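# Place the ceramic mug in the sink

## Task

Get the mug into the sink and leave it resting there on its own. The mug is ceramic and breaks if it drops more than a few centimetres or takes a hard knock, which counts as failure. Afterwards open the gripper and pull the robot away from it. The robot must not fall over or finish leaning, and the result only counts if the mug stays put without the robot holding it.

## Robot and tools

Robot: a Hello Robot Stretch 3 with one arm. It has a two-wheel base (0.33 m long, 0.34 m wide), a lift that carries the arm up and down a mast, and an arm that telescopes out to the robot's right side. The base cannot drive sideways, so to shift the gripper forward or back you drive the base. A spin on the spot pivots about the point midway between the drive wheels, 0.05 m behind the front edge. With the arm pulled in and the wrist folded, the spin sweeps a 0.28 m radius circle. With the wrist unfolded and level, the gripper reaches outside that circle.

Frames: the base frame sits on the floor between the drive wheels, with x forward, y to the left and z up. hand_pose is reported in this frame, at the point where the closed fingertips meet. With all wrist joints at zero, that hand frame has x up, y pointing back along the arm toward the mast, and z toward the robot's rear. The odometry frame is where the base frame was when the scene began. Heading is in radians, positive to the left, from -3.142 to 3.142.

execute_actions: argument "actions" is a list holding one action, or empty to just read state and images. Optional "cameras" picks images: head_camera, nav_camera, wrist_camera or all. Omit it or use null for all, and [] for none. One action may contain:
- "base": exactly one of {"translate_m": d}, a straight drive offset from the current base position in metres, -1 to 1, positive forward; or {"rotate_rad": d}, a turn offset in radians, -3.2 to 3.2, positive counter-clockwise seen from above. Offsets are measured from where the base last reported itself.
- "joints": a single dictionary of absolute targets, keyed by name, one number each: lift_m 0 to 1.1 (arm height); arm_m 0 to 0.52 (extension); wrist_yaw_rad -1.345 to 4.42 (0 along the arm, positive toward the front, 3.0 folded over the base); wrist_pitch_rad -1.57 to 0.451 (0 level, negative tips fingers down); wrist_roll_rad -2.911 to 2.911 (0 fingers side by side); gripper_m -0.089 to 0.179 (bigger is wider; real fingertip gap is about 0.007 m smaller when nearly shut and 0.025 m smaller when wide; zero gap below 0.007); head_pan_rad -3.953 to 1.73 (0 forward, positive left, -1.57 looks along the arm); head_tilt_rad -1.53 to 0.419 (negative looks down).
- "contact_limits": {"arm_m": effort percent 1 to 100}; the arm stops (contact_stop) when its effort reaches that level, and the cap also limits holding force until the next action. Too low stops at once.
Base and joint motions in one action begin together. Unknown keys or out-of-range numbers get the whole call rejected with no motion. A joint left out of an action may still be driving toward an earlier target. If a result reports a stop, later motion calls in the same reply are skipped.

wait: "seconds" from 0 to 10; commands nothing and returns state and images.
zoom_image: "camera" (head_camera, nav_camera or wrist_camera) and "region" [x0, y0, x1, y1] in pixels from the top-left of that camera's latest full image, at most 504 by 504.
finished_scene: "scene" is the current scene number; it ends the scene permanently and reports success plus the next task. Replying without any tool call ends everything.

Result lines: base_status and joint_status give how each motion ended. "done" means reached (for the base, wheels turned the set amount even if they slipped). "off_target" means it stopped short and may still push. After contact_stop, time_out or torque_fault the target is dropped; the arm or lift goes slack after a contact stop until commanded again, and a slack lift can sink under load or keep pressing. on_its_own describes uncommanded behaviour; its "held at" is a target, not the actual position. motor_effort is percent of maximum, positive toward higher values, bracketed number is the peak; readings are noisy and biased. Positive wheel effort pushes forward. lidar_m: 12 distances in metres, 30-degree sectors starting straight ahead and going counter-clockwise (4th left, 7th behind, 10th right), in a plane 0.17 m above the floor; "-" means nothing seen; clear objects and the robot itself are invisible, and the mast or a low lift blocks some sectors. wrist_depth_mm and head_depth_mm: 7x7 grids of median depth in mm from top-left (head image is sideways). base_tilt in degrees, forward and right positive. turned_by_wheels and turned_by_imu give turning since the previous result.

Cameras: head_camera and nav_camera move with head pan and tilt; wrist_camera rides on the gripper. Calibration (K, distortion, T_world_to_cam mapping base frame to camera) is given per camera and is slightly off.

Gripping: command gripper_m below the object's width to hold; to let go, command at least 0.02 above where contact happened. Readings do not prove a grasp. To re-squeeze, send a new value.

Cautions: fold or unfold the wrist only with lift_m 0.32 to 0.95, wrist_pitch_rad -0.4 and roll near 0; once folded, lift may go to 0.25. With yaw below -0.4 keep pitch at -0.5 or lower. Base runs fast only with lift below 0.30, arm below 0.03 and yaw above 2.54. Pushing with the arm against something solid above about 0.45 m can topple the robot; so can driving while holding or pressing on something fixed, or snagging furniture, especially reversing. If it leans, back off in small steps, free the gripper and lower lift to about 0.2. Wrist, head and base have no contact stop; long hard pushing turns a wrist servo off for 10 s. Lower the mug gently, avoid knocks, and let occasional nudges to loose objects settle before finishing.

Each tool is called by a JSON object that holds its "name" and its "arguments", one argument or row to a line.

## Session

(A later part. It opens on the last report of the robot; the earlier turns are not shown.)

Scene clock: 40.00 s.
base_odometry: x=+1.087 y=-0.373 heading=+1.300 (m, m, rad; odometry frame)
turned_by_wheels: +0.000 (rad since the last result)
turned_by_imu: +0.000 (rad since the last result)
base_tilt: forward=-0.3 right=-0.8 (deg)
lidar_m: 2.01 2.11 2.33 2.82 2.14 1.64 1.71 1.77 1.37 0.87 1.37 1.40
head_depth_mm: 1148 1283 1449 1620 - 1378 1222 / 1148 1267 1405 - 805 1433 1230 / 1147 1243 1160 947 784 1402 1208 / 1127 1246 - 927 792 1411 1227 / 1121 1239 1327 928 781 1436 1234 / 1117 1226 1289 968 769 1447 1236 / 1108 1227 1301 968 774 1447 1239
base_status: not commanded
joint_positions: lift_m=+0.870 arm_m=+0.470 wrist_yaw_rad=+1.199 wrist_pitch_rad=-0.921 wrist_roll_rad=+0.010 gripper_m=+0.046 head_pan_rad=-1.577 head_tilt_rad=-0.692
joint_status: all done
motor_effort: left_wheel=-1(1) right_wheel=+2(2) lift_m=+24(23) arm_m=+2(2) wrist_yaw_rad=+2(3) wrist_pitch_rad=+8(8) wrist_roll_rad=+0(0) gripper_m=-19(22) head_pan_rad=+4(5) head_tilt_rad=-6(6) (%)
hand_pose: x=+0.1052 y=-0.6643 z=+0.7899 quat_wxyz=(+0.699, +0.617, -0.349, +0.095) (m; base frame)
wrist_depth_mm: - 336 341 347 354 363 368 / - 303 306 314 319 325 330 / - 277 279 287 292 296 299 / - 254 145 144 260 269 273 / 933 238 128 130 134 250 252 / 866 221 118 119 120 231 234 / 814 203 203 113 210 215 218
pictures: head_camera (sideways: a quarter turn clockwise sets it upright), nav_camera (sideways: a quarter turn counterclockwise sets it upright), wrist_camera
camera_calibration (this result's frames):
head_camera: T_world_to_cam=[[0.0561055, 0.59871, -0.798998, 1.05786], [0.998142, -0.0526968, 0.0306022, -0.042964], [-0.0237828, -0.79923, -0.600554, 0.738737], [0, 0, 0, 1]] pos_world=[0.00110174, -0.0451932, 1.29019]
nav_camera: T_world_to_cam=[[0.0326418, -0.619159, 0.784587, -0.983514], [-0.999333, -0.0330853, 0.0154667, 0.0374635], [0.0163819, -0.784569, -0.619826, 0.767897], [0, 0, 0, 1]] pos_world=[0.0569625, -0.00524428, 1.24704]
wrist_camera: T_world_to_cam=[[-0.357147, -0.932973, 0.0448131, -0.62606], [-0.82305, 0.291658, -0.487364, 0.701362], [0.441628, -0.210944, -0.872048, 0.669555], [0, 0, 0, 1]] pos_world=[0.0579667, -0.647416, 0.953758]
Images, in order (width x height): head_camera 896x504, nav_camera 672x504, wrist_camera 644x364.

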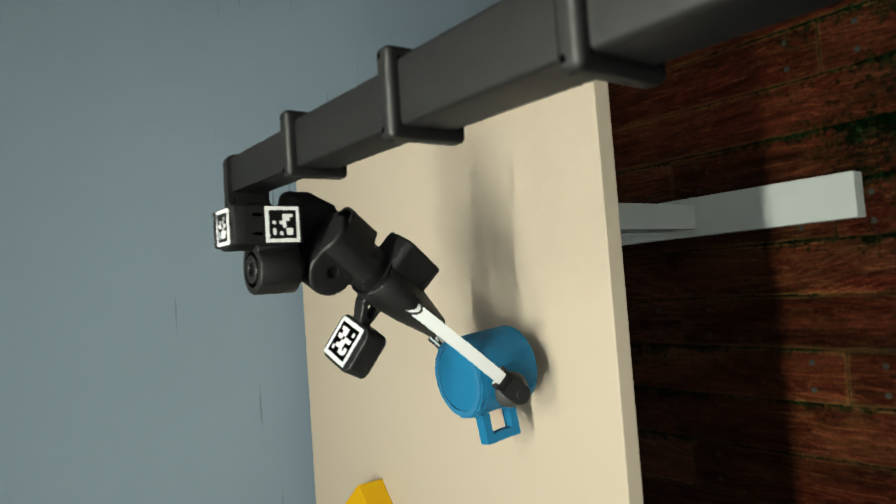

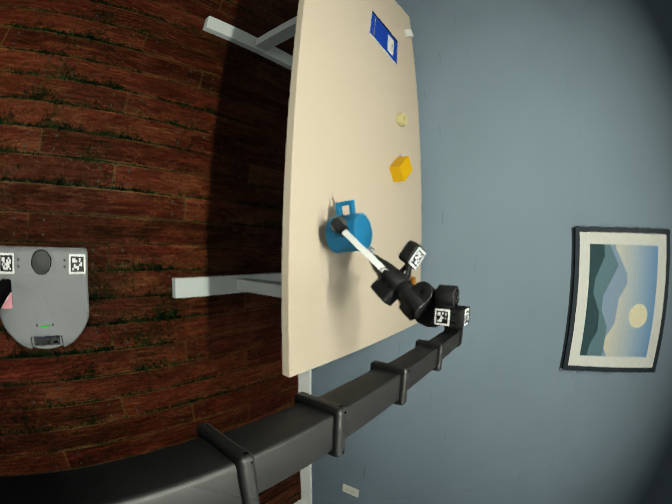

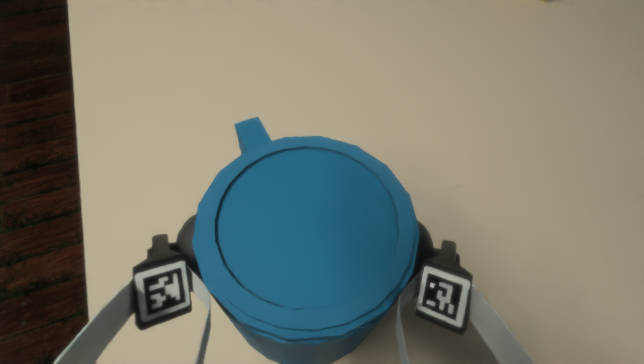

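{"name": "execute_actions", "arguments": {
  "actions": [
    {"joints":{"lift_m":1.095,"arm_m":0.1,"head_pan_rad":0,"head_tilt_rad":-0.5}}
  ],
  "cameras": []
}}

{"name": "execute_actions", "arguments": {
  "actions": [
    {"base":{"rotate_rad":1.66},"joints":{"arm_m":0.005}}
  ],
  "cameras": []
}}

{"name": "execute_actions", "arguments": {
  "actions": [
    {"base":{"translate_m":1},"joints":{"wrist_yaw_rad":0.6}}
  ],
  "cameras": ["head_camera","wrist_camera"]
}}

{"name": "execute_actions", "arguments": {
  "actions": [
    {"base":{"translate_m":1},"joints":{"wrist_yaw_rad":0}}
  ]
}}

Scene clock: 44.87 s.
base_odometry: x=+1.087 y=-0.373 heading=+1.300 (m, m, rad; odometry frame)
turned_by_wheels: +0.000 (rad since the last result)
turned_by_imu: -0.001 (rad since the last result)
base_tilt: forward=-0.3 right=-0.8 (deg)
lidar_m: 2.01 2.11 2.32 2.83 2.14 1.64 1.71 1.77 1.37 0.87 1.37 1.41
head_depth_mm: 1766 1888 2053 2244 2102 1646 1360 / 1739 1913 2052 2227 2114 1663 1368 / 1740 1885 2026 2219 2133 1676 1378 / 1728 1854 2016 2204 2112 1675 1368 / 1719 1860 2016 2209 2155 1682 1380 / 1717 1858 2009 2200 2196 1698 1390 / 1722 1831 1992 2157 2183 1700 1391
base_status: not commanded
joint_positions: lift_m=+1.095 arm_m=+0.100 wrist_yaw_rad=+1.200 wrist_pitch_rad=-0.921 wrist_roll_rad=+0.010 gripper_m=+0.046 head_pan_rad=-0.007 head_tilt_rad=-0.507
joint_status: all done
motor_effort: left_wheel=-1(1) right_wheel=+1(1) lift_m=+24(23) arm_m=-3(3) wrist_yaw_rad=+0(2) wrist_pitch_rad=+8(8) wrist_roll_rad=+0(0) gripper_m=-20(20) head_pan_rad=+4(59) head_tilt_rad=+5(27) (%)
hand_pose: x=+0.1051 y=-0.2947 z=+1.0148 quat_wxyz=(+0.699, +0.617, -0.349, +0.095) (m; base frame)
wrist_depth_mm: - - - 719 698 706 717 / - - - - 618 626 645 / - - - - 583 581 590 / - - 145 144 521 530 533 / - - 129 130 135 484 496 / - - 118 119 120 455 459 / - - - 113 - 432 424
pictures: none
No camera images: the call's "cameras" was empty. Leave "cameras" out to get every camera's image.

Scene clock: 48.47 s.
base_odometry: x=+1.087 y=-0.373 heading=+2.960 (m, m, rad; odometry frame)
turned_by_wheels: +1.660 (rad since the last result)
turned_by_imu: +1.628 (rad since the last result)
base_tilt: forward=-0.3 right=-0.9 (deg)
lidar_m: 2.82 2.14 1.64 1.71 1.74 1.34 0.87 1.40 1.40 2.01 2.17 2.33
head_depth_mm: 2922 3097 2835 2890 2126 1644 1354 / 2934 3078 2877 2884 2116 1655 1359 / 2959 3103 2834 2857 2119 1675 1373 / 2912 3065 2840 2971 2145 1674 1375 / 2933 3085 2831 2963 2130 1682 1382 / 2921 3082 2856 2972 2150 1693 1389 / 2947 3180 3498 2974 2184 1702 1379
base_status: done
joint_positions: lift_m=+1.095 arm_m=+0.005 wrist_yaw_rad=+1.200 wrist_pitch_rad=-0.921 wrist_roll_rad=+0.010 gripper_m=+0.046 head_pan_rad=-0.007 head_tilt_rad=-0.507
joint_status: all done
motor_effort: left_wheel=-1(7) right_wheel=+2(5) lift_m=+24(24) arm_m=-3(4) wrist_yaw_rad=+0(1) wrist_pitch_rad=+8(8) wrist_roll_rad=+0(0) gripper_m=-20(19) head_pan_rad=+5(5) head_tilt_rad=+5(4) (%)
hand_pose: x=+0.1050 y=-0.1997 z=+1.0148 quat_wxyz=(+0.699, +0.617, -0.348, +0.095) (m; base frame)
wrist_depth_mm: - - - - - - - / - - - - - - - / - - - - - - - / - - 145 144 - - - / - - 129 130 134 - - / - - 118 119 120 - - / - - - 113 - - -
pictures: none
No camera images: the call's "cameras" was empty. Leave "cameras" out to get every camera's image.

Scene clock: 60.07 s.
base_odometry: x=+0.103 y=-0.192 heading=+2.960 (m, m, rad; odometry frame)
turned_by_wheels: +0.000 (rad since the last result)
turned_by_imu: +0.002 (rad since the last result)
base_tilt: forward=-0.3 right=-0.8 (deg)
lidar_m: 1.84 1.96 1.46 1.34 1.74 2.35 1.86 2.20 2.15 2.12 1.75 1.87
head_depth_mm: 2083 2208 1829 1963 2092 1649 1369 / 2089 2212 1846 1977 2098 1684 1362 / 2079 2211 1837 1991 2111 1674 1365 / 2071 2235 1845 2002 2100 1684 1375 / 2084 2237 1866 2002 2130 1681 1390 / 2106 2245 1854 2025 2100 1684 1380 / 2093 2242 1859 2041 2179 1715 1384
base_status: done
joint_positions: lift_m=+1.095 arm_m=+0.005 wrist_yaw_rad=+0.602 wrist_pitch_rad=-0.921 wrist_roll_rad=+0.010 gripper_m=+0.046 head_pan_rad=-0.007 head_tilt_rad=-0.507
joint_status: all done
motor_effort: left_wheel=-1(4) right_wheel=+2(5) lift_m=+24(24) arm_m=-2(3) wrist_yaw_rad=-1(1) wrist_pitch_rad=+8(8) wrist_roll_rad=+0(0) gripper_m=-20(19) head_pan_rad=+5(5) head_tilt_rad=+5(4) (%)
hand_pose: x=+0.0553 y=-0.2622 z=+1.0148 quat_wxyz=(+0.696, +0.487, -0.515, -0.115) (m; base frame)
wrist_depth_mm: - - - - - - - / - - - - - - - / - - - - - - - / - - 144 144 - - - / - - 129 130 134 - - / - - 118 119 120 - - / - - - 113 - - -
pictures: head_camera (sideways: a quarter turn clockwise sets it upright), wrist_camera
camera_calibration (this result's frames):
head_camera: T_world_to_cam=[[-0.441959, 0.0556497, -0.895308, 1.18648], [0.0473794, 0.998129, 0.0386525, -0.0476532], [0.895783, -0.0253363, -0.443768, 0.529136], [0, 0, 0, 1]] pos_world=[0.0526436, -0.00505709, 1.29892]
wrist_camera: T_world_to_cam=[[-0.819772, -0.570934, 0.0448131, -0.158309], [-0.517017, 0.704155, -0.486683, 0.743228], [0.246308, -0.422138, -0.872429, 0.928317], [0, 0, 0, 1]] pos_world=[0.0258314, -0.221853, 1.1787]
Images, in order (width x height): head_camera 896x504, wrist_camera 644x364.

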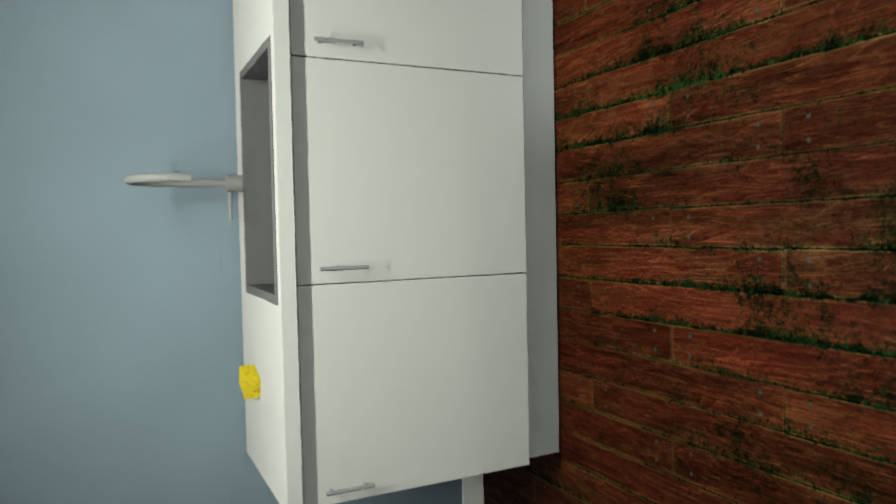

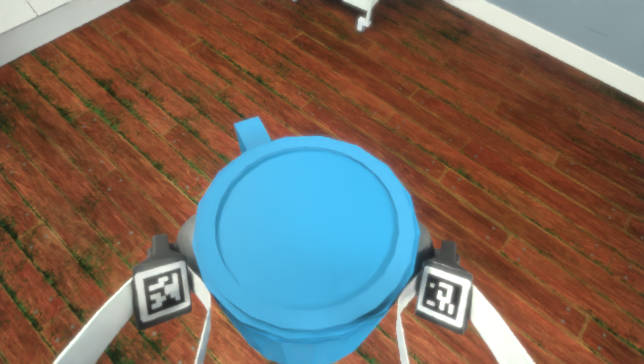

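Scene clock: 71.67 s.
base_odometry: x=-0.880 y=-0.011 heading=+2.960 (m, m, rad; odometry frame)
turned_by_wheels: +0.000 (rad since the last result)
turned_by_imu: +0.002 (rad since the last result)
base_tilt: forward=-0.3 right=-0.8 (deg)
lidar_m: 0.84 0.90 1.57 1.29 1.61 2.41 2.85 2.89 2.25 1.60 1.10 0.86
head_depth_mm: 1205 1298 1369 904 961 1079 1266 / 1218 1300 1321 910 971 1078 1269 / 1222 1303 1372 920 972 1076 1284 / 1221 1316 1377 930 981 1090 1274 / 1214 1321 1380 929 975 1089 1286 / 1222 1320 1389 933 990 1094 1295 / 1228 1312 1393 936 986 1096 1299
base_status: done
joint_positions: lift_m=+1.095 arm_m=+0.005 wrist_yaw_rad=+0.002 wrist_pitch_rad=-0.921 wrist_roll_rad=+0.010 gripper_m=+0.046 head_pan_rad=-0.007 head_tilt_rad=-0.507
joint_status: all done
motor_effort: left_wheel=-1(1) right_wheel=+1(5) lift_m=+24(24) arm_m=-2(3) wrist_yaw_rad=-1(2) wrist_pitch_rad=+8(8) wrist_roll_rad=-1(0) gripper_m=-20(20) head_pan_rad=+5(5) head_tilt_rad=+4(4) (%)
hand_pose: x=-0.0213 y=-0.2860 z=+1.0148 quat_wxyz=(+0.631, +0.314, -0.636, -0.316) (m; base frame)
wrist_depth_mm: 909 - - - - - - / 958 - - - - - - / - - - - - - - / - - 145 144 - - - / - - 129 130 134 - - / - - 118 119 120 - - / - - - 113 - - -
pictures: head_camera (sideways: a quarter turn clockwise sets it upright), nav_camera (sideways: a quarter turn counterclockwise sets it upright), wrist_camera
camera_calibration (this result's frames):
head_camera: T_world_to_cam=[[-0.441936, 0.0556496, -0.895319, 1.1865], [0.0473787, 0.998129, 0.0386535, -0.0476545], [0.895794, -0.0253366, -0.443746, 0.529107], [0, 0, 0, 1]] pos_world=[0.0526436, -0.0050571, 1.29893]
nav_camera: T_world_to_cam=[[0.464787, 0.033059, 0.884805, -1.11682], [0.0284969, -0.999344, 0.0223691, 0.022203], [0.884964, 0.0148173, -0.465424, 0.561715], [0, 0, 0, 1]] pos_world=[0.021355, 0.0507863, 1.24911]
wrist_camera: T_world_to_cam=[[-0.998961, -0.00827514, 0.0448103, -0.0776114], [-0.0290635, 0.873095, -0.486683, 0.779042], [-0.0350963, -0.487479, -0.872429, 0.912484], [0, 0, 0, 1]] pos_world=[-0.0228643, -0.236003, 1.1787]
Images, in order (width x height): head_camera 896x504, nav_camera 672x504, wrist_camera 644x364.

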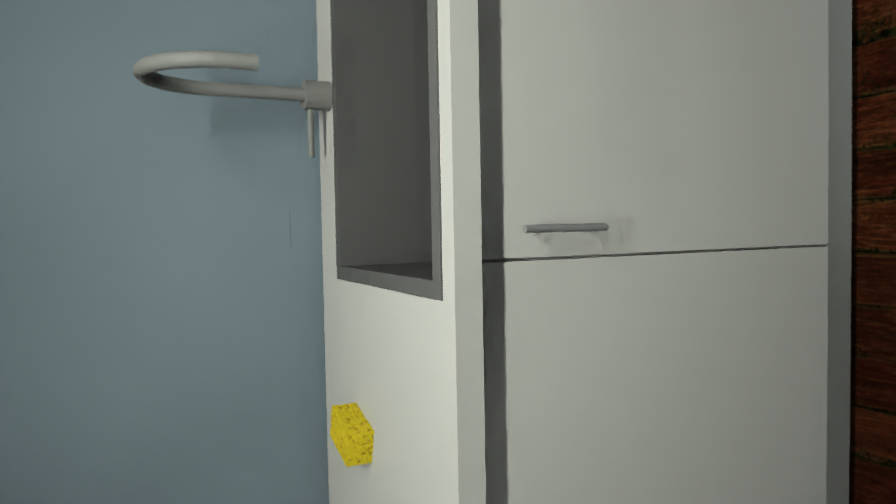

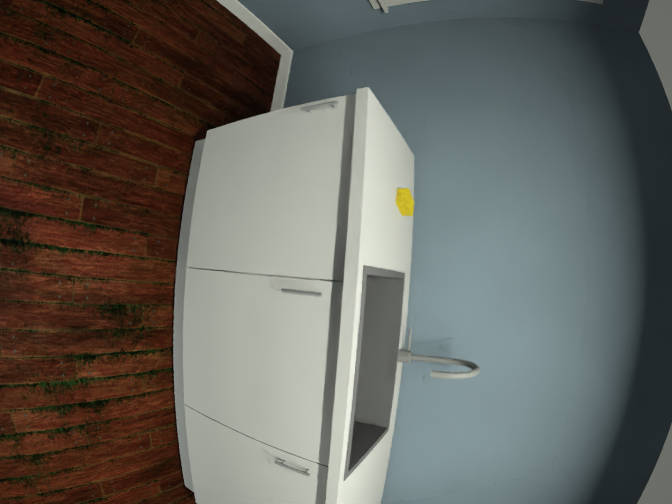

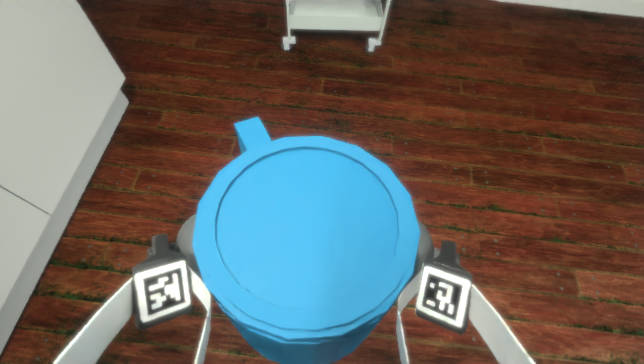

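Left wall at y≈0; want hand about 0.15 inside.

{"name": "execute_actions", "arguments": {
  "actions": [
    {"base":{"translate_m":0.35}}
  ],
  "cameras": []
}}

{"name": "execute_actions", "arguments": {
  "actions": [
    {"base":{"rotate_rad":1.56},"joints":{"head_pan_rad":-1.57,"head_tilt_rad":-0.7}}
  ],
  "cameras": []
}}

{"name": "execute_actions", "arguments": {
  "actions": [
    {"base":{"translate_m":-0.12},"joints":{"arm_m":0.1}}
  ],
  "cameras": []
}}

{"name": "execute_actions", "arguments": {
  "actions": [
    {"joints":{"arm_m":0.4}}
  ]
}}

Scene clock: 77.40 s.
base_odometry: x=-1.224 y=+0.052 heading=+2.960 (m, m, rad; odometry frame)
turned_by_wheels: +0.000 (rad since the last result)
turned_by_imu: +0.000 (rad since the last result)
base_tilt: forward=-0.3 right=-0.9 (deg)
lidar_m: 0.50 0.53 0.79 1.51 1.62 1.92 3.19 2.92 1.67 1.61 0.65 0.50
head_depth_mm: 910 967 1038 1001 1031 606 683 / 909 982 1055 1004 1038 607 685 / 913 987 1065 1014 1047 611 686 / 917 987 1071 987 689 614 689 / 916 988 1079 892 644 617 695 / 915 988 1079 896 649 620 698 / 923 994 1081 856 653 621 699
base_status: done
joint_positions: lift_m=+1.095 arm_m=+0.005 wrist_yaw_rad=+0.002 wrist_pitch_rad=-0.921 wrist_roll_rad=+0.010 gripper_m=+0.046 head_pan_rad=-0.007 head_tilt_rad=-0.507
joint_status: not commanded
motor_effort: left_wheel=-2(3) right_wheel=+1(5) lift_m=+24(24) arm_m=-3(2) wrist_yaw_rad=-1(1) wrist_pitch_rad=+8(8) wrist_roll_rad=+0(1) gripper_m=-20(20) head_pan_rad=+5(5) head_tilt_rad=+5(5) (%)
hand_pose: x=-0.0214 y=-0.2860 z=+1.0148 quat_wxyz=(+0.631, +0.313, -0.636, -0.316) (m; base frame)
wrist_depth_mm: 565 806 - - - - - / 558 817 - - - - - / 592 843 - - - - - / 606 871 144 144 - - - / 618 853 129 130 134 - - / 638 806 118 119 120 - - / 641 - - 113 - - -
pictures: none
No camera images: the call's "cameras" was empty. Leave "cameras" out to get every camera's image.

Scene clock: 80.87 s.
base_odometry: x=-1.224 y=+0.052 heading=-1.764 (m, m, rad; odometry frame)
turned_by_wheels: +1.560 (rad since the last result)
turned_by_imu: +1.530 (rad since the last result)
base_tilt: forward=-0.4 right=-0.9 (deg)
lidar_m: 1.51 1.40 1.91 3.19 2.95 1.67 1.61 0.65 0.51 0.50 0.53 0.78
head_depth_mm: - - - - - 802 962 / - - - - - 849 967 / - - - - - - 978 / - 1048 - - - 812 977 / 930 1031 854 642 591 791 986 / 939 1029 862 642 665 797 994 / 935 1034 831 646 671 804 1000
base_status: done
joint_positions: lift_m=+1.095 arm_m=+0.005 wrist_yaw_rad=+0.001 wrist_pitch_rad=-0.921 wrist_roll_rad=+0.010 gripper_m=+0.046 head_pan_rad=-1.563 head_tilt_rad=-0.691
joint_status: all done
motor_effort: left_wheel=-1(6) right_wheel=+1(5) lift_m=+24(24) arm_m=-3(3) wrist_yaw_rad=-1(1) wrist_pitch_rad=+8(8) wrist_roll_rad=-1(0) gripper_m=-20(21) head_pan_rad=-5(54) head_tilt_rad=-6(29) (%)
hand_pose: x=-0.0214 y=-0.2860 z=+1.0148 quat_wxyz=(+0.631, +0.313, -0.636, -0.316) (m; base frame)
wrist_depth_mm: 379 384 394 733 756 743 720 / 361 361 358 361 366 374 694 / 490 469 421 367 374 359 358 / 658 614 144 144 481 495 462 / - 879 129 130 134 649 614 / - - 117 119 120 987 897 / - - - 114 - - -
pictures: none
No camera images: the call's "cameras" was empty. Leave "cameras" out to get every camera's image.

Scene clock: 83.57 s.
base_odometry: x=-1.201 y=+0.170 heading=-1.764 (m, m, rad; odometry frame)
turned_by_wheels: +0.000 (rad since the last result)
turned_by_imu: -0.001 (rad since the last result)
base_tilt: forward=-0.3 right=-0.8 (deg)
lidar_m: 1.63 1.51 2.52 3.19 2.80 1.55 1.49 0.64 0.50 0.49 0.52 0.76
head_depth_mm: - - 1001 1038 642 763 941 / - - 993 1047 644 765 950 / - - - - 646 769 953 / - - - - 417 773 957 / 921 1021 982 867 650 772 958 / 927 1034 868 644 654 780 971 / 928 1022 866 646 653 782 972
base_status: done
joint_positions: lift_m=+1.095 arm_m=+0.100 wrist_yaw_rad=+0.001 wrist_pitch_rad=-0.922 wrist_roll_rad=+0.010 gripper_m=+0.046 head_pan_rad=-1.563 head_tilt_rad=-0.691
joint_status: all done
motor_effort: left_wheel=-1(6) right_wheel=+2(2) lift_m=+24(24) arm_m=+3(5) wrist_yaw_rad=-1(1) wrist_pitch_rad=+8(8) wrist_roll_rad=-1(0) gripper_m=-20(20) head_pan_rad=-5(5) head_tilt_rad=-5(6) (%)
hand_pose: x=-0.0215 y=-0.3804 z=+1.0147 quat_wxyz=(+0.630, +0.313, -0.636, -0.316) (m; base frame)
wrist_depth_mm: 378 385 464 673 650 633 603 / 341 345 488 691 710 699 626 / 316 317 319 642 629 639 608 / 403 325 145 144 305 314 314 / 607 527 129 130 134 402 322 / - 960 118 119 120 595 555 / - - - 113 - - -
pictures: none
No camera images: the call's "cameras" was empty. Leave "cameras" out to get every camera's image.

Scene clock: 87.00 s.
base_odometry: x=-1.201 y=+0.170 heading=-1.764 (m, m, rad; odometry frame)
turned_by_wheels: +0.000 (rad since the last result)
turned_by_imu: -0.001 (rad since the last result)
base_tilt: forward=-0.3 right=-0.8 (deg)
lidar_m: 1.63 1.51 2.51 3.19 2.80 1.55 1.49 0.64 0.50 0.49 0.52 0.76
head_depth_mm: 889 1014 974 1041 642 762 943 / 905 984 976 1042 644 768 948 / 944 1018 984 1050 647 769 950 / - - 651 1054 650 768 955 / 920 1024 979 869 648 775 964 / 929 1024 859 644 653 779 970 / 928 1028 864 646 654 781 977
base_status: not commanded
joint_positions: lift_m=+1.095 arm_m=+0.400 wrist_yaw_rad=+0.001 wrist_pitch_rad=-0.922 wrist_roll_rad=+0.010 gripper_m=+0.046 head_pan_rad=-1.563 head_tilt_rad=-0.691
joint_status: all done
motor_effort: left_wheel=-1(1) right_wheel=+2(1) lift_m=+24(24) arm_m=+3(5) wrist_yaw_rad=+0(0) wrist_pitch_rad=+8(8) wrist_roll_rad=-1(0) gripper_m=-20(20) head_pan_rad=-5(5) head_tilt_rad=-6(7) (%)
hand_pose: x=-0.0215 y=-0.6804 z=+1.0147 quat_wxyz=(+0.630, +0.313, -0.636, -0.316) (m; base frame)
wrist_depth_mm: 374 384 389 397 404 373 424 / 343 348 395 412 396 388 386 / 312 317 345 471 476 459 439 / 290 294 145 144 566 572 546 / 267 271 128 130 134 546 553 / 249 251 118 119 120 514 521 / 236 279 376 114 461 471 478
pictures: head_camera (sideways: a quarter turn clockwise sets it upright), nav_camera (sideways: a quarter turn counterclockwise sets it upright), wrist_camera
camera_calibration (this result's frames):
head_camera: T_world_to_cam=[[0.0479579, 0.599224, -0.799144, 1.0581], [0.998766, -0.0391074, 0.0306136, -0.0429826], [-0.012908, -0.799626, -0.60036, 0.738418], [0, 0, 0, 1]] pos_world=[0.00171696, -0.0452598, 1.2902]
nav_camera: T_world_to_cam=[[0.0410593, -0.618467, 0.784737, -0.983761], [-0.99879, -0.0466718, 0.0154762, 0.0374478], [0.0270536, -0.784424, -0.619635, 0.767584], [0, 0, 0, 1]] pos_world=[0.0570292, -0.00456526, 1.24704]
wrist_camera: T_world_to_cam=[[-0.998971, -0.00695445, 0.0448159, -0.0801631], [-0.027904, 0.873242, -0.486488, 1.12329], [-0.0357519, -0.487238, -0.872537, 0.720452], [0, 0, 0, 1]] pos_world=[-0.0229787, -0.630431, 1.17868]
Images, in order (width x height): head_camera 896x504, nav_camera 672x504, wrist_camera 644x364.

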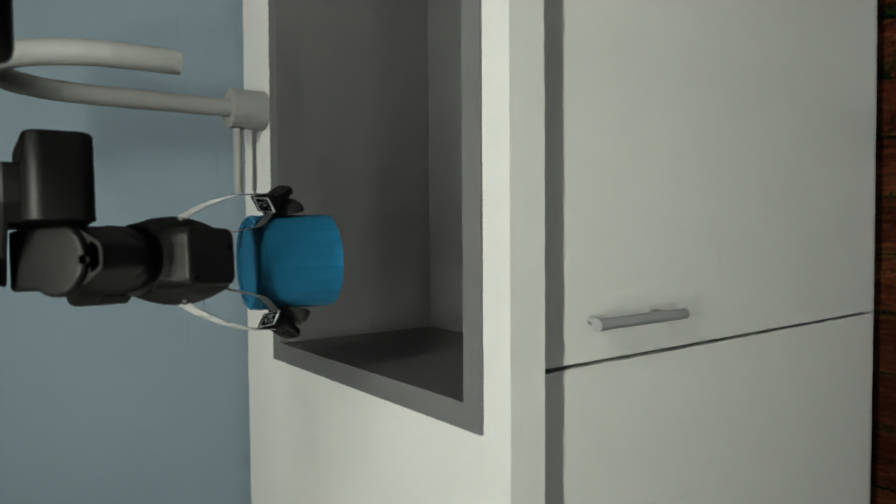

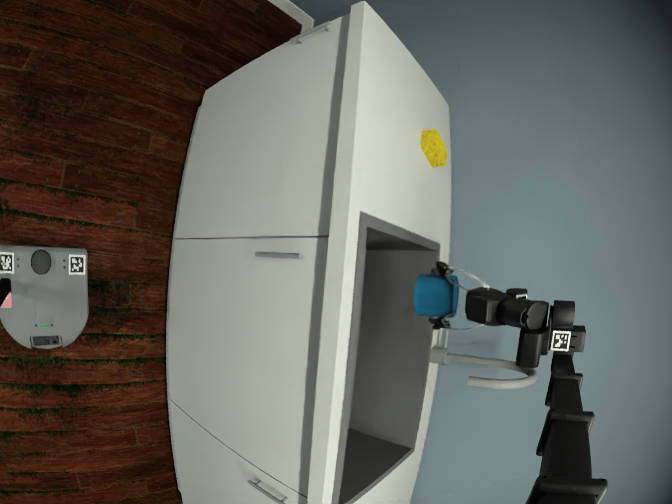

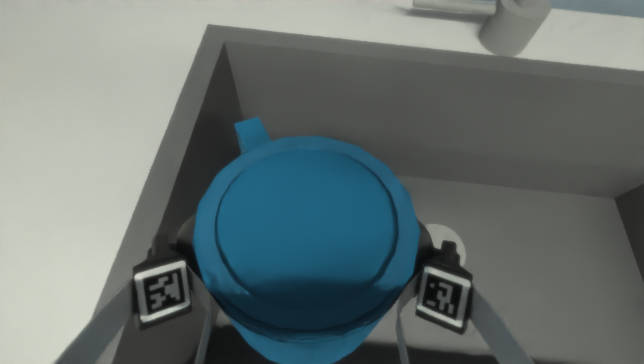

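{"name": "execute_actions", "arguments": {
  "actions": [
    {"base":{"translate_m":-0.03},"joints":{"arm_m":0.42}}
  ],
  "cameras": []
}}

{"name": "execute_actions", "arguments": {
  "actions": [
    {"joints":{"lift_m":0.92}}
  ],
  "cameras": []
}}

{"name": "execute_actions", "arguments": {
  "actions": [
    {"joints":{"lift_m":0.84,"arm_m":0.46}}
  ]
}}

Scene clock: 89.67 s.
base_odometry: x=-1.195 y=+0.199 heading=-1.764 (m, m, rad; odometry frame)
turned_by_wheels: +0.000 (rad since the last result)
turned_by_imu: -0.001 (rad since the last result)
base_tilt: forward=-0.3 right=-0.7 (deg)
lidar_m: 1.66 1.54 2.55 3.61 2.76 1.52 1.46 0.64 0.49 0.49 0.52 0.76
head_depth_mm: 920 1018 969 1049 638 760 944 / 794 968 980 1038 640 759 939 / 942 1017 981 1046 641 763 948 / - 1020 674 1053 643 769 954 / 921 1016 993 1032 645 772 960 / 921 1024 901 690 650 775 963 / 922 1024 863 644 652 781 968
base_status: done
joint_positions: lift_m=+1.095 arm_m=+0.420 wrist_yaw_rad=+0.001 wrist_pitch_rad=-0.922 wrist_roll_rad=+0.010 gripper_m=+0.046 head_pan_rad=-1.563 head_tilt_rad=-0.691
joint_status: all done
motor_effort: left_wheel=-1(4) right_wheel=+1(4) lift_m=+24(24) arm_m=+3(3) wrist_yaw_rad=+0(0) wrist_pitch_rad=+8(8) wrist_roll_rad=+0(0) gripper_m=-20(20) head_pan_rad=-5(5) head_tilt_rad=-6(6) (%)
hand_pose: x=-0.0215 y=-0.7004 z=+1.0147 quat_wxyz=(+0.630, +0.313, -0.636, -0.316) (m; base frame)
wrist_depth_mm: 377 384 389 395 396 356 422 / 342 343 386 378 373 371 382 / 311 318 419 433 444 424 412 / 290 297 145 144 524 528 508 / 267 277 128 130 134 550 550 / 247 261 117 119 120 515 512 / 233 339 446 113 466 472 485
pictures: none
No camera images: the call's "cameras" was empty. Leave "cameras" out to get every camera's image.

Scene clock: 92.10 s.
base_odometry: x=-1.195 y=+0.199 heading=-1.764 (m, m, rad; odometry frame)
turned_by_wheels: +0.000 (rad since the last result)
turned_by_imu: -0.001 (rad since the last result)
base_tilt: forward=-0.3 right=-0.8 (deg)
lidar_m: 1.66 1.54 2.56 3.63 2.77 1.52 1.46 0.64 0.50 0.49 0.52 0.76
head_depth_mm: 914 1009 961 - 638 760 935 / 801 972 - 605 640 760 943 / 919 984 1011 1048 644 763 949 / 921 992 - 613 643 768 953 / 921 1020 1001 767 647 767 955 / 916 1024 898 687 647 775 962 / 922 1025 860 646 651 781 970
base_status: not commanded
joint_positions: lift_m=+0.920 arm_m=+0.420 wrist_yaw_rad=+0.001 wrist_pitch_rad=-0.922 wrist_roll_rad=+0.010 gripper_m=+0.046 head_pan_rad=-1.563 head_tilt_rad=-0.691
joint_status: all done
motor_effort: left_wheel=-1(1) right_wheel=+1(1) lift_m=+19(21) arm_m=+3(2) wrist_yaw_rad=+0(0) wrist_pitch_rad=+8(8) wrist_roll_rad=-1(0) gripper_m=-20(20) head_pan_rad=-5(5) head_tilt_rad=-6(6) (%)
hand_pose: x=-0.0215 y=-0.7004 z=+0.8401 quat_wxyz=(+0.630, +0.313, -0.636, -0.316) (m; base frame)
wrist_depth_mm: 193 260 332 321 313 303 297 / 192 267 385 379 365 353 345 / 195 275 403 419 416 414 410 / 199 282 145 144 387 395 403 / 205 277 128 131 134 366 372 / 208 259 118 119 120 340 344 / 204 296 297 113 309 314 320
pictures: none
No camera images: the call's "cameras" was empty. Leave "cameras" out to get every camera's image.

Scene clock: 93.67 s.
base_odometry: x=-1.195 y=+0.199 heading=-1.764 (m, m, rad; odometry frame)
turned_by_wheels: +0.000 (rad since the last result)
turned_by_imu: +0.000 (rad since the last result)
base_tilt: forward=-0.4 right=-0.8 (deg)
lidar_m: 1.66 1.54 2.56 3.64 2.77 1.52 1.46 0.64 0.50 0.49 0.52 0.75
head_depth_mm: 914 1015 974 1041 - - 973 / 799 968 970 - 655 759 943 / 917 1014 - 610 642 761 945 / 919 1018 - 596 645 767 950 / 921 1026 994 1030 647 772 956 / 924 1018 905 690 649 774 958 / 923 1021 863 645 650 779 967
base_status: not commanded
joint_positions: lift_m=+0.840 arm_m=+0.460 wrist_yaw_rad=+0.001 wrist_pitch_rad=-0.922 wrist_roll_rad=+0.010 gripper_m=+0.046 head_pan_rad=-1.563 head_tilt_rad=-0.691
joint_status: all done
motor_effort: left_wheel=-1(1) right_wheel=+1(2) lift_m=+18(23) arm_m=+2(3) wrist_yaw_rad=+0(0) wrist_pitch_rad=+8(8) wrist_roll_rad=+0(0) gripper_m=-19(20) head_pan_rad=-5(5) head_tilt_rad=-6(6) (%)
hand_pose: x=-0.0215 y=-0.7403 z=+0.7601 quat_wxyz=(+0.630, +0.313, -0.636, -0.316) (m; base frame)
wrist_depth_mm: 188 253 285 276 269 261 254 / 192 262 334 325 314 304 295 / 192 270 315 322 326 330 332 / 195 278 145 145 296 305 308 / 200 261 128 131 134 279 285 / 205 242 118 119 120 262 264 / 199 228 228 113 239 243 245
pictures: head_camera (sideways: a quarter turn clockwise sets it upright), nav_camera (sideways: a quarter turn counterclockwise sets it upright), wrist_camera
camera_calibration (this result's frames):
head_camera: T_world_to_cam=[[0.0479578, 0.599224, -0.799144, 1.0581], [0.998766, -0.0391072, 0.0306136, -0.0429826], [-0.0129079, -0.799626, -0.60036, 0.738418], [0, 0, 0, 1]] pos_world=[0.00171697, -0.0452598, 1.2902]
nav_camera: T_world_to_cam=[[0.0410594, -0.618467, 0.784737, -0.983761], [-0.99879, -0.0466719, 0.0154762, 0.0374478], [0.0270537, -0.784424, -0.619635, 0.767584], [0, 0, 0, 1]] pos_world=[0.0570292, -0.00456526, 1.24704]
wrist_camera: T_world_to_cam=[[-0.998971, -0.00696245, 0.0448149, -0.0691727], [-0.0279042, 0.873328, -0.486334, 1.05171], [-0.035752, -0.487084, -0.872623, 0.46922], [0, 0, 0, 1]] pos_world=[-0.0229787, -0.690424, 0.924036]
Images, in order (width x height): head_camera 896x504, nav_camera 672x504, wrist_camera 644x364.

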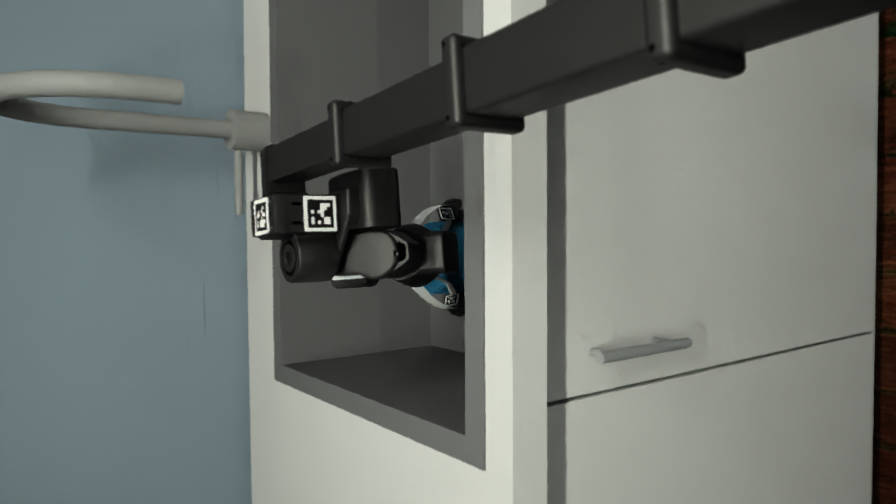

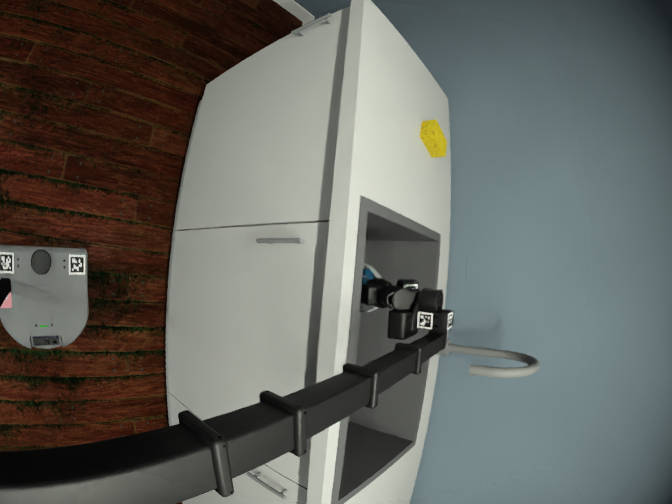

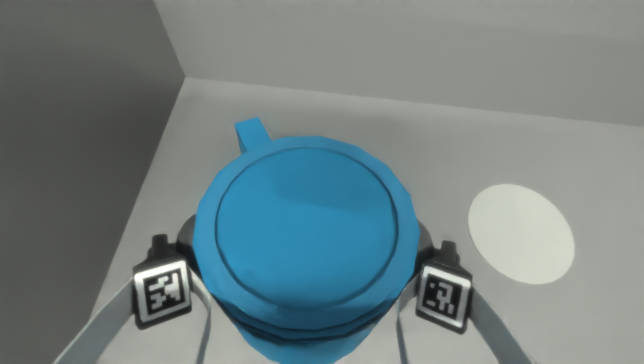

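Remaining ≈0.063.

{"name": "execute_actions", "arguments": {
  "actions": [
    {"joints":{"lift_m":0.793,"arm_m":0.48}}
  ],
  "cameras": []
}}

{"name": "execute_actions", "arguments": {
  "actions": [
    {"joints":{"lift_m":0.779}}
  ],
  "cameras": []
}}

{"name": "execute_actions", "arguments": {
  "actions": [
    {"joints":{"gripper_m":0.15}}
  ],
  "cameras": []
}}

{"name": "execute_actions", "arguments": {
  "actions": [
    {"joints":{"lift_m":1.05}}
  ],
  "cameras": ["wrist_camera"]
}}

{"name": "execute_actions", "arguments": {
  "actions": [
    {"joints":{"arm_m":0.1}}
  ],
  "cameras": []
}}

{"name": "finished_scene", "arguments": {
  "scene": 2
}}

Scene clock: 95.63 s.
base_odometry: x=-1.195 y=+0.199 heading=-1.764 (m, m, rad; odometry frame)
turned_by_wheels: +0.000 (rad since the last result)
turned_by_imu: -0.001 (rad since the last result)
base_tilt: forward=-0.3 right=-0.8 (deg)
lidar_m: 1.66 1.54 2.56 3.63 2.76 1.52 1.46 0.64 0.49 0.49 0.52 0.75
head_depth_mm: 911 1013 972 1042 621 - - / 802 970 971 1042 - 761 942 / 912 1023 970 607 641 763 948 / 921 1017 968 595 641 770 955 / 919 1022 992 1028 646 772 957 / 918 1024 905 688 650 772 963 / 927 1021 868 645 653 778 972
base_status: not commanded
joint_positions: lift_m=+0.793 arm_m=+0.480 wrist_yaw_rad=+0.001 wrist_pitch_rad=-0.922 wrist_roll_rad=+0.010 gripper_m=+0.046 head_pan_rad=-1.563 head_tilt_rad=-0.691
joint_status: all done
motor_effort: left_wheel=-1(1) right_wheel=+2(2) lift_m=+18(19) arm_m=+3(2) wrist_yaw_rad=+0(0) wrist_pitch_rad=+8(8) wrist_roll_rad=+0(0) gripper_m=-20(20) head_pan_rad=-5(5) head_tilt_rad=-5(5) (%)
hand_pose: x=-0.0215 y=-0.7603 z=+0.7131 quat_wxyz=(+0.630, +0.313, -0.636, -0.316) (m; base frame)
wrist_depth_mm: 186 252 260 256 247 240 233 / 190 259 287 283 284 282 271 / 194 248 259 263 269 274 279 / 194 234 145 145 244 251 256 / 198 221 129 130 134 230 232 / 197 205 118 119 120 216 217 / 188 188 189 114 195 198 203
pictures: none
No camera images: the call's "cameras" was empty. Leave "cameras" out to get every camera's image.

Scene clock: 96.47 s.
base_odometry: x=-1.195 y=+0.199 heading=-1.764 (m, m, rad; odometry frame)
turned_by_wheels: +0.000 (rad since the last result)
turned_by_imu: +0.000 (rad since the last result)
base_tilt: forward=-0.3 right=-0.8 (deg)
lidar_m: 1.66 1.54 2.56 3.63 2.76 1.51 1.46 0.64 0.49 0.49 0.52 0.76
head_depth_mm: 915 1019 975 1038 624 - - / 801 975 972 1046 - 763 943 / 915 1016 959 596 643 764 950 / 921 1014 967 596 645 768 950 / 927 1018 993 1032 646 768 955 / 922 1023 902 689 647 774 963 / 922 1022 865 645 650 779 966
base_status: not commanded
joint_positions: lift_m=+0.779 arm_m=+0.480 wrist_yaw_rad=+0.001 wrist_pitch_rad=-0.907 wrist_roll_rad=+0.010 gripper_m=+0.046 head_pan_rad=-1.563 head_tilt_rad=-0.691
joint_status: all done
motor_effort: left_wheel=-1(1) right_wheel=+2(2) lift_m=+15(14) arm_m=+3(3) wrist_yaw_rad=+0(0) wrist_pitch_rad=+2(8) wrist_roll_rad=-1(0) gripper_m=-20(19) head_pan_rad=-5(5) head_tilt_rad=-6(5) (%)
hand_pose: x=-0.0215 y=-0.7637 z=+0.7014 quat_wxyz=(+0.633, +0.308, -0.638, -0.311) (m; base frame)
wrist_depth_mm: 186 248 259 249 244 237 230 / 188 259 276 277 277 275 268 / 194 241 244 253 259 262 267 / 192 225 144 142 233 238 243 / 196 209 128 130 133 221 223 / 189 195 118 119 121 205 205 / 180 179 180 113 185 189 193
pictures: none
No camera images: the call's "cameras" was empty. Leave "cameras" out to get every camera's image.

Scene clock: 98.00 s.
base_odometry: x=-1.195 y=+0.199 heading=-1.764 (m, m, rad; odometry frame)
turned_by_wheels: +0.000 (rad since the last result)
turned_by_imu: +0.000 (rad since the last result)
base_tilt: forward=-0.4 right=-0.8 (deg)
lidar_m: 1.66 1.54 2.56 3.20 2.77 1.52 1.46 0.64 0.50 0.49 0.52 0.76
head_depth_mm: 912 1017 970 1040 624 - - / 807 974 974 1041 - 765 945 / 920 1019 961 593 646 763 947 / 916 1019 971 595 644 772 954 / 926 1020 989 1031 646 771 959 / 918 1019 903 687 647 775 960 / 923 1027 865 647 651 780 966
base_status: not commanded
joint_positions: lift_m=+0.779 arm_m=+0.480 wrist_yaw_rad=+0.000 wrist_pitch_rad=-0.909 wrist_roll_rad=+0.010 gripper_m=+0.150 head_pan_rad=-1.563 head_tilt_rad=-0.691
joint_status: all done
motor_effort: left_wheel=-2(2) right_wheel=+2(2) lift_m=+17(18) arm_m=+3(2) wrist_yaw_rad=+0(0) wrist_pitch_rad=+3(4) wrist_roll_rad=-1(0) gripper_m=+1(83) head_pan_rad=-5(5) head_tilt_rad=-5(6) (%)
hand_pose: x=-0.0215 y=-0.7632 z=+0.7010 quat_wxyz=(+0.632, +0.309, -0.638, -0.312) (m; base frame)
wrist_depth_mm: 186 249 259 251 245 237 229 / 189 259 272 275 273 276 268 / 193 240 243 250 257 260 264 / 193 224 142 143 231 239 242 / 197 209 130 131 137 221 221 / 190 193 122 122 194 - 205 / 176 178 179 116 186 186 192
pictures: none
No camera images: the call's "cameras" was empty. Leave "cameras" out to get every camera's image.

Scene clock: 101.30 s.
base_odometry: x=-1.195 y=+0.199 heading=-1.764 (m, m, rad; odometry frame)
turned_by_wheels: +0.000 (rad since the last result)
turned_by_imu: -0.001 (rad since the last result)
base_tilt: forward=-0.3 right=-0.8 (deg)
lidar_m: 1.66 1.54 2.56 3.22 2.77 1.51 1.46 0.64 0.49 0.49 0.52 0.76
head_depth_mm: - 1018 971 1045 637 759 935 / - 973 973 1041 640 761 945 / - 1016 985 1048 640 767 951 / - - 990 925 644 765 946 / 919 1021 1000 1040 647 768 955 / 922 1021 903 686 648 775 963 / 923 1019 866 647 649 778 966
base_status: not commanded
joint_positions: lift_m=+1.050 arm_m=+0.480 wrist_yaw_rad=+0.000 wrist_pitch_rad=-0.909 wrist_roll_rad=+0.010 gripper_m=+0.150 head_pan_rad=-1.563 head_tilt_rad=-0.691
joint_status: all done
motor_effort: left_wheel=-2(2) right_wheel=+2(2) lift_m=+23(27) arm_m=+2(2) wrist_yaw_rad=+0(0) wrist_pitch_rad=+3(3) wrist_roll_rad=-1(0) gripper_m=+0(0) head_pan_rad=-5(5) head_tilt_rad=-6(6) (%)
hand_pose: x=-0.0215 y=-0.7632 z=+0.9716 quat_wxyz=(+0.632, +0.309, -0.638, -0.312) (m; base frame)
wrist_depth_mm: 321 324 333 342 342 291 357 / 293 299 311 310 310 307 324 / 265 275 371 360 344 335 320 / 244 276 459 457 431 416 394 / 224 303 483 489 501 497 498 / 209 346 448 410 462 - 475 / 214 300 418 368 433 432 446
pictures: wrist_camera
camera_calibration (this result's frames):
wrist_camera: T_world_to_cam=[[-0.998972, -0.00635486, 0.0448948, -0.0784261], [-0.027881, 0.866913, -0.497679, 1.18066], [-0.0357573, -0.498418, -0.866199, 0.627768], [0, 0, 0, 1]] pos_world=[-0.0229803, -0.711135, 1.13488]
Images, in order (width x height): wrist_camera 644x364.

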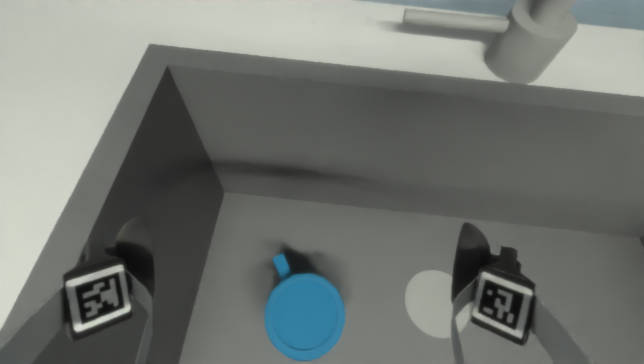

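Scene clock: 105.30 s.
base_odometry: x=-1.195 y=+0.199 heading=-1.764 (m, m, rad; odometry frame)
turned_by_wheels: +0.000 (rad since the last result)
turned_by_imu: -0.001 (rad since the last result)
base_tilt: forward=-0.3 right=-0.8 (deg)
lidar_m: 1.66 1.55 2.56 3.64 2.76 1.51 1.47 0.64 0.50 0.49 0.52 0.76
head_depth_mm: - - - 588 638 756 938 / - - - 604 649 760 940 / 905 - - - 657 764 948 / 908 - - - 661 769 957 / 920 1020 1000 1059 646 773 957 / 924 1025 905 696 656 773 961 / 920 1025 863 646 651 778 971
base_status: not commanded
joint_positions: lift_m=+1.050 arm_m=+0.100 wrist_yaw_rad=+0.000 wrist_pitch_rad=-0.909 wrist_roll_rad=+0.010 gripper_m=+0.150 head_pan_rad=-1.563 head_tilt_rad=-0.691
joint_status: all done
motor_effort: left_wheel=-1(1) right_wheel=+2(1) lift_m=+23(23) arm_m=-3(2) wrist_yaw_rad=+0(0) wrist_pitch_rad=+3(3) wrist_roll_rad=+0(0) gripper_m=+0(1) head_pan_rad=-5(5) head_tilt_rad=-5(6) (%)
hand_pose: x=-0.0215 y=-0.3837 z=+0.9716 quat_wxyz=(+0.632, +0.309, -0.638, -0.312) (m; base frame)
wrist_depth_mm: 325 335 548 670 647 620 583 / 293 305 580 565 662 679 587 / 270 271 274 276 280 605 527 / 374 356 290 271 267 269 268 / 553 490 451 436 407 368 357 / - 903 799 701 629 - 520 / 970 - - - - - 882
pictures: none
No camera images: the call's "cameras" was empty. Leave "cameras" out to get every camera's image.

The scene is finished: the task was done.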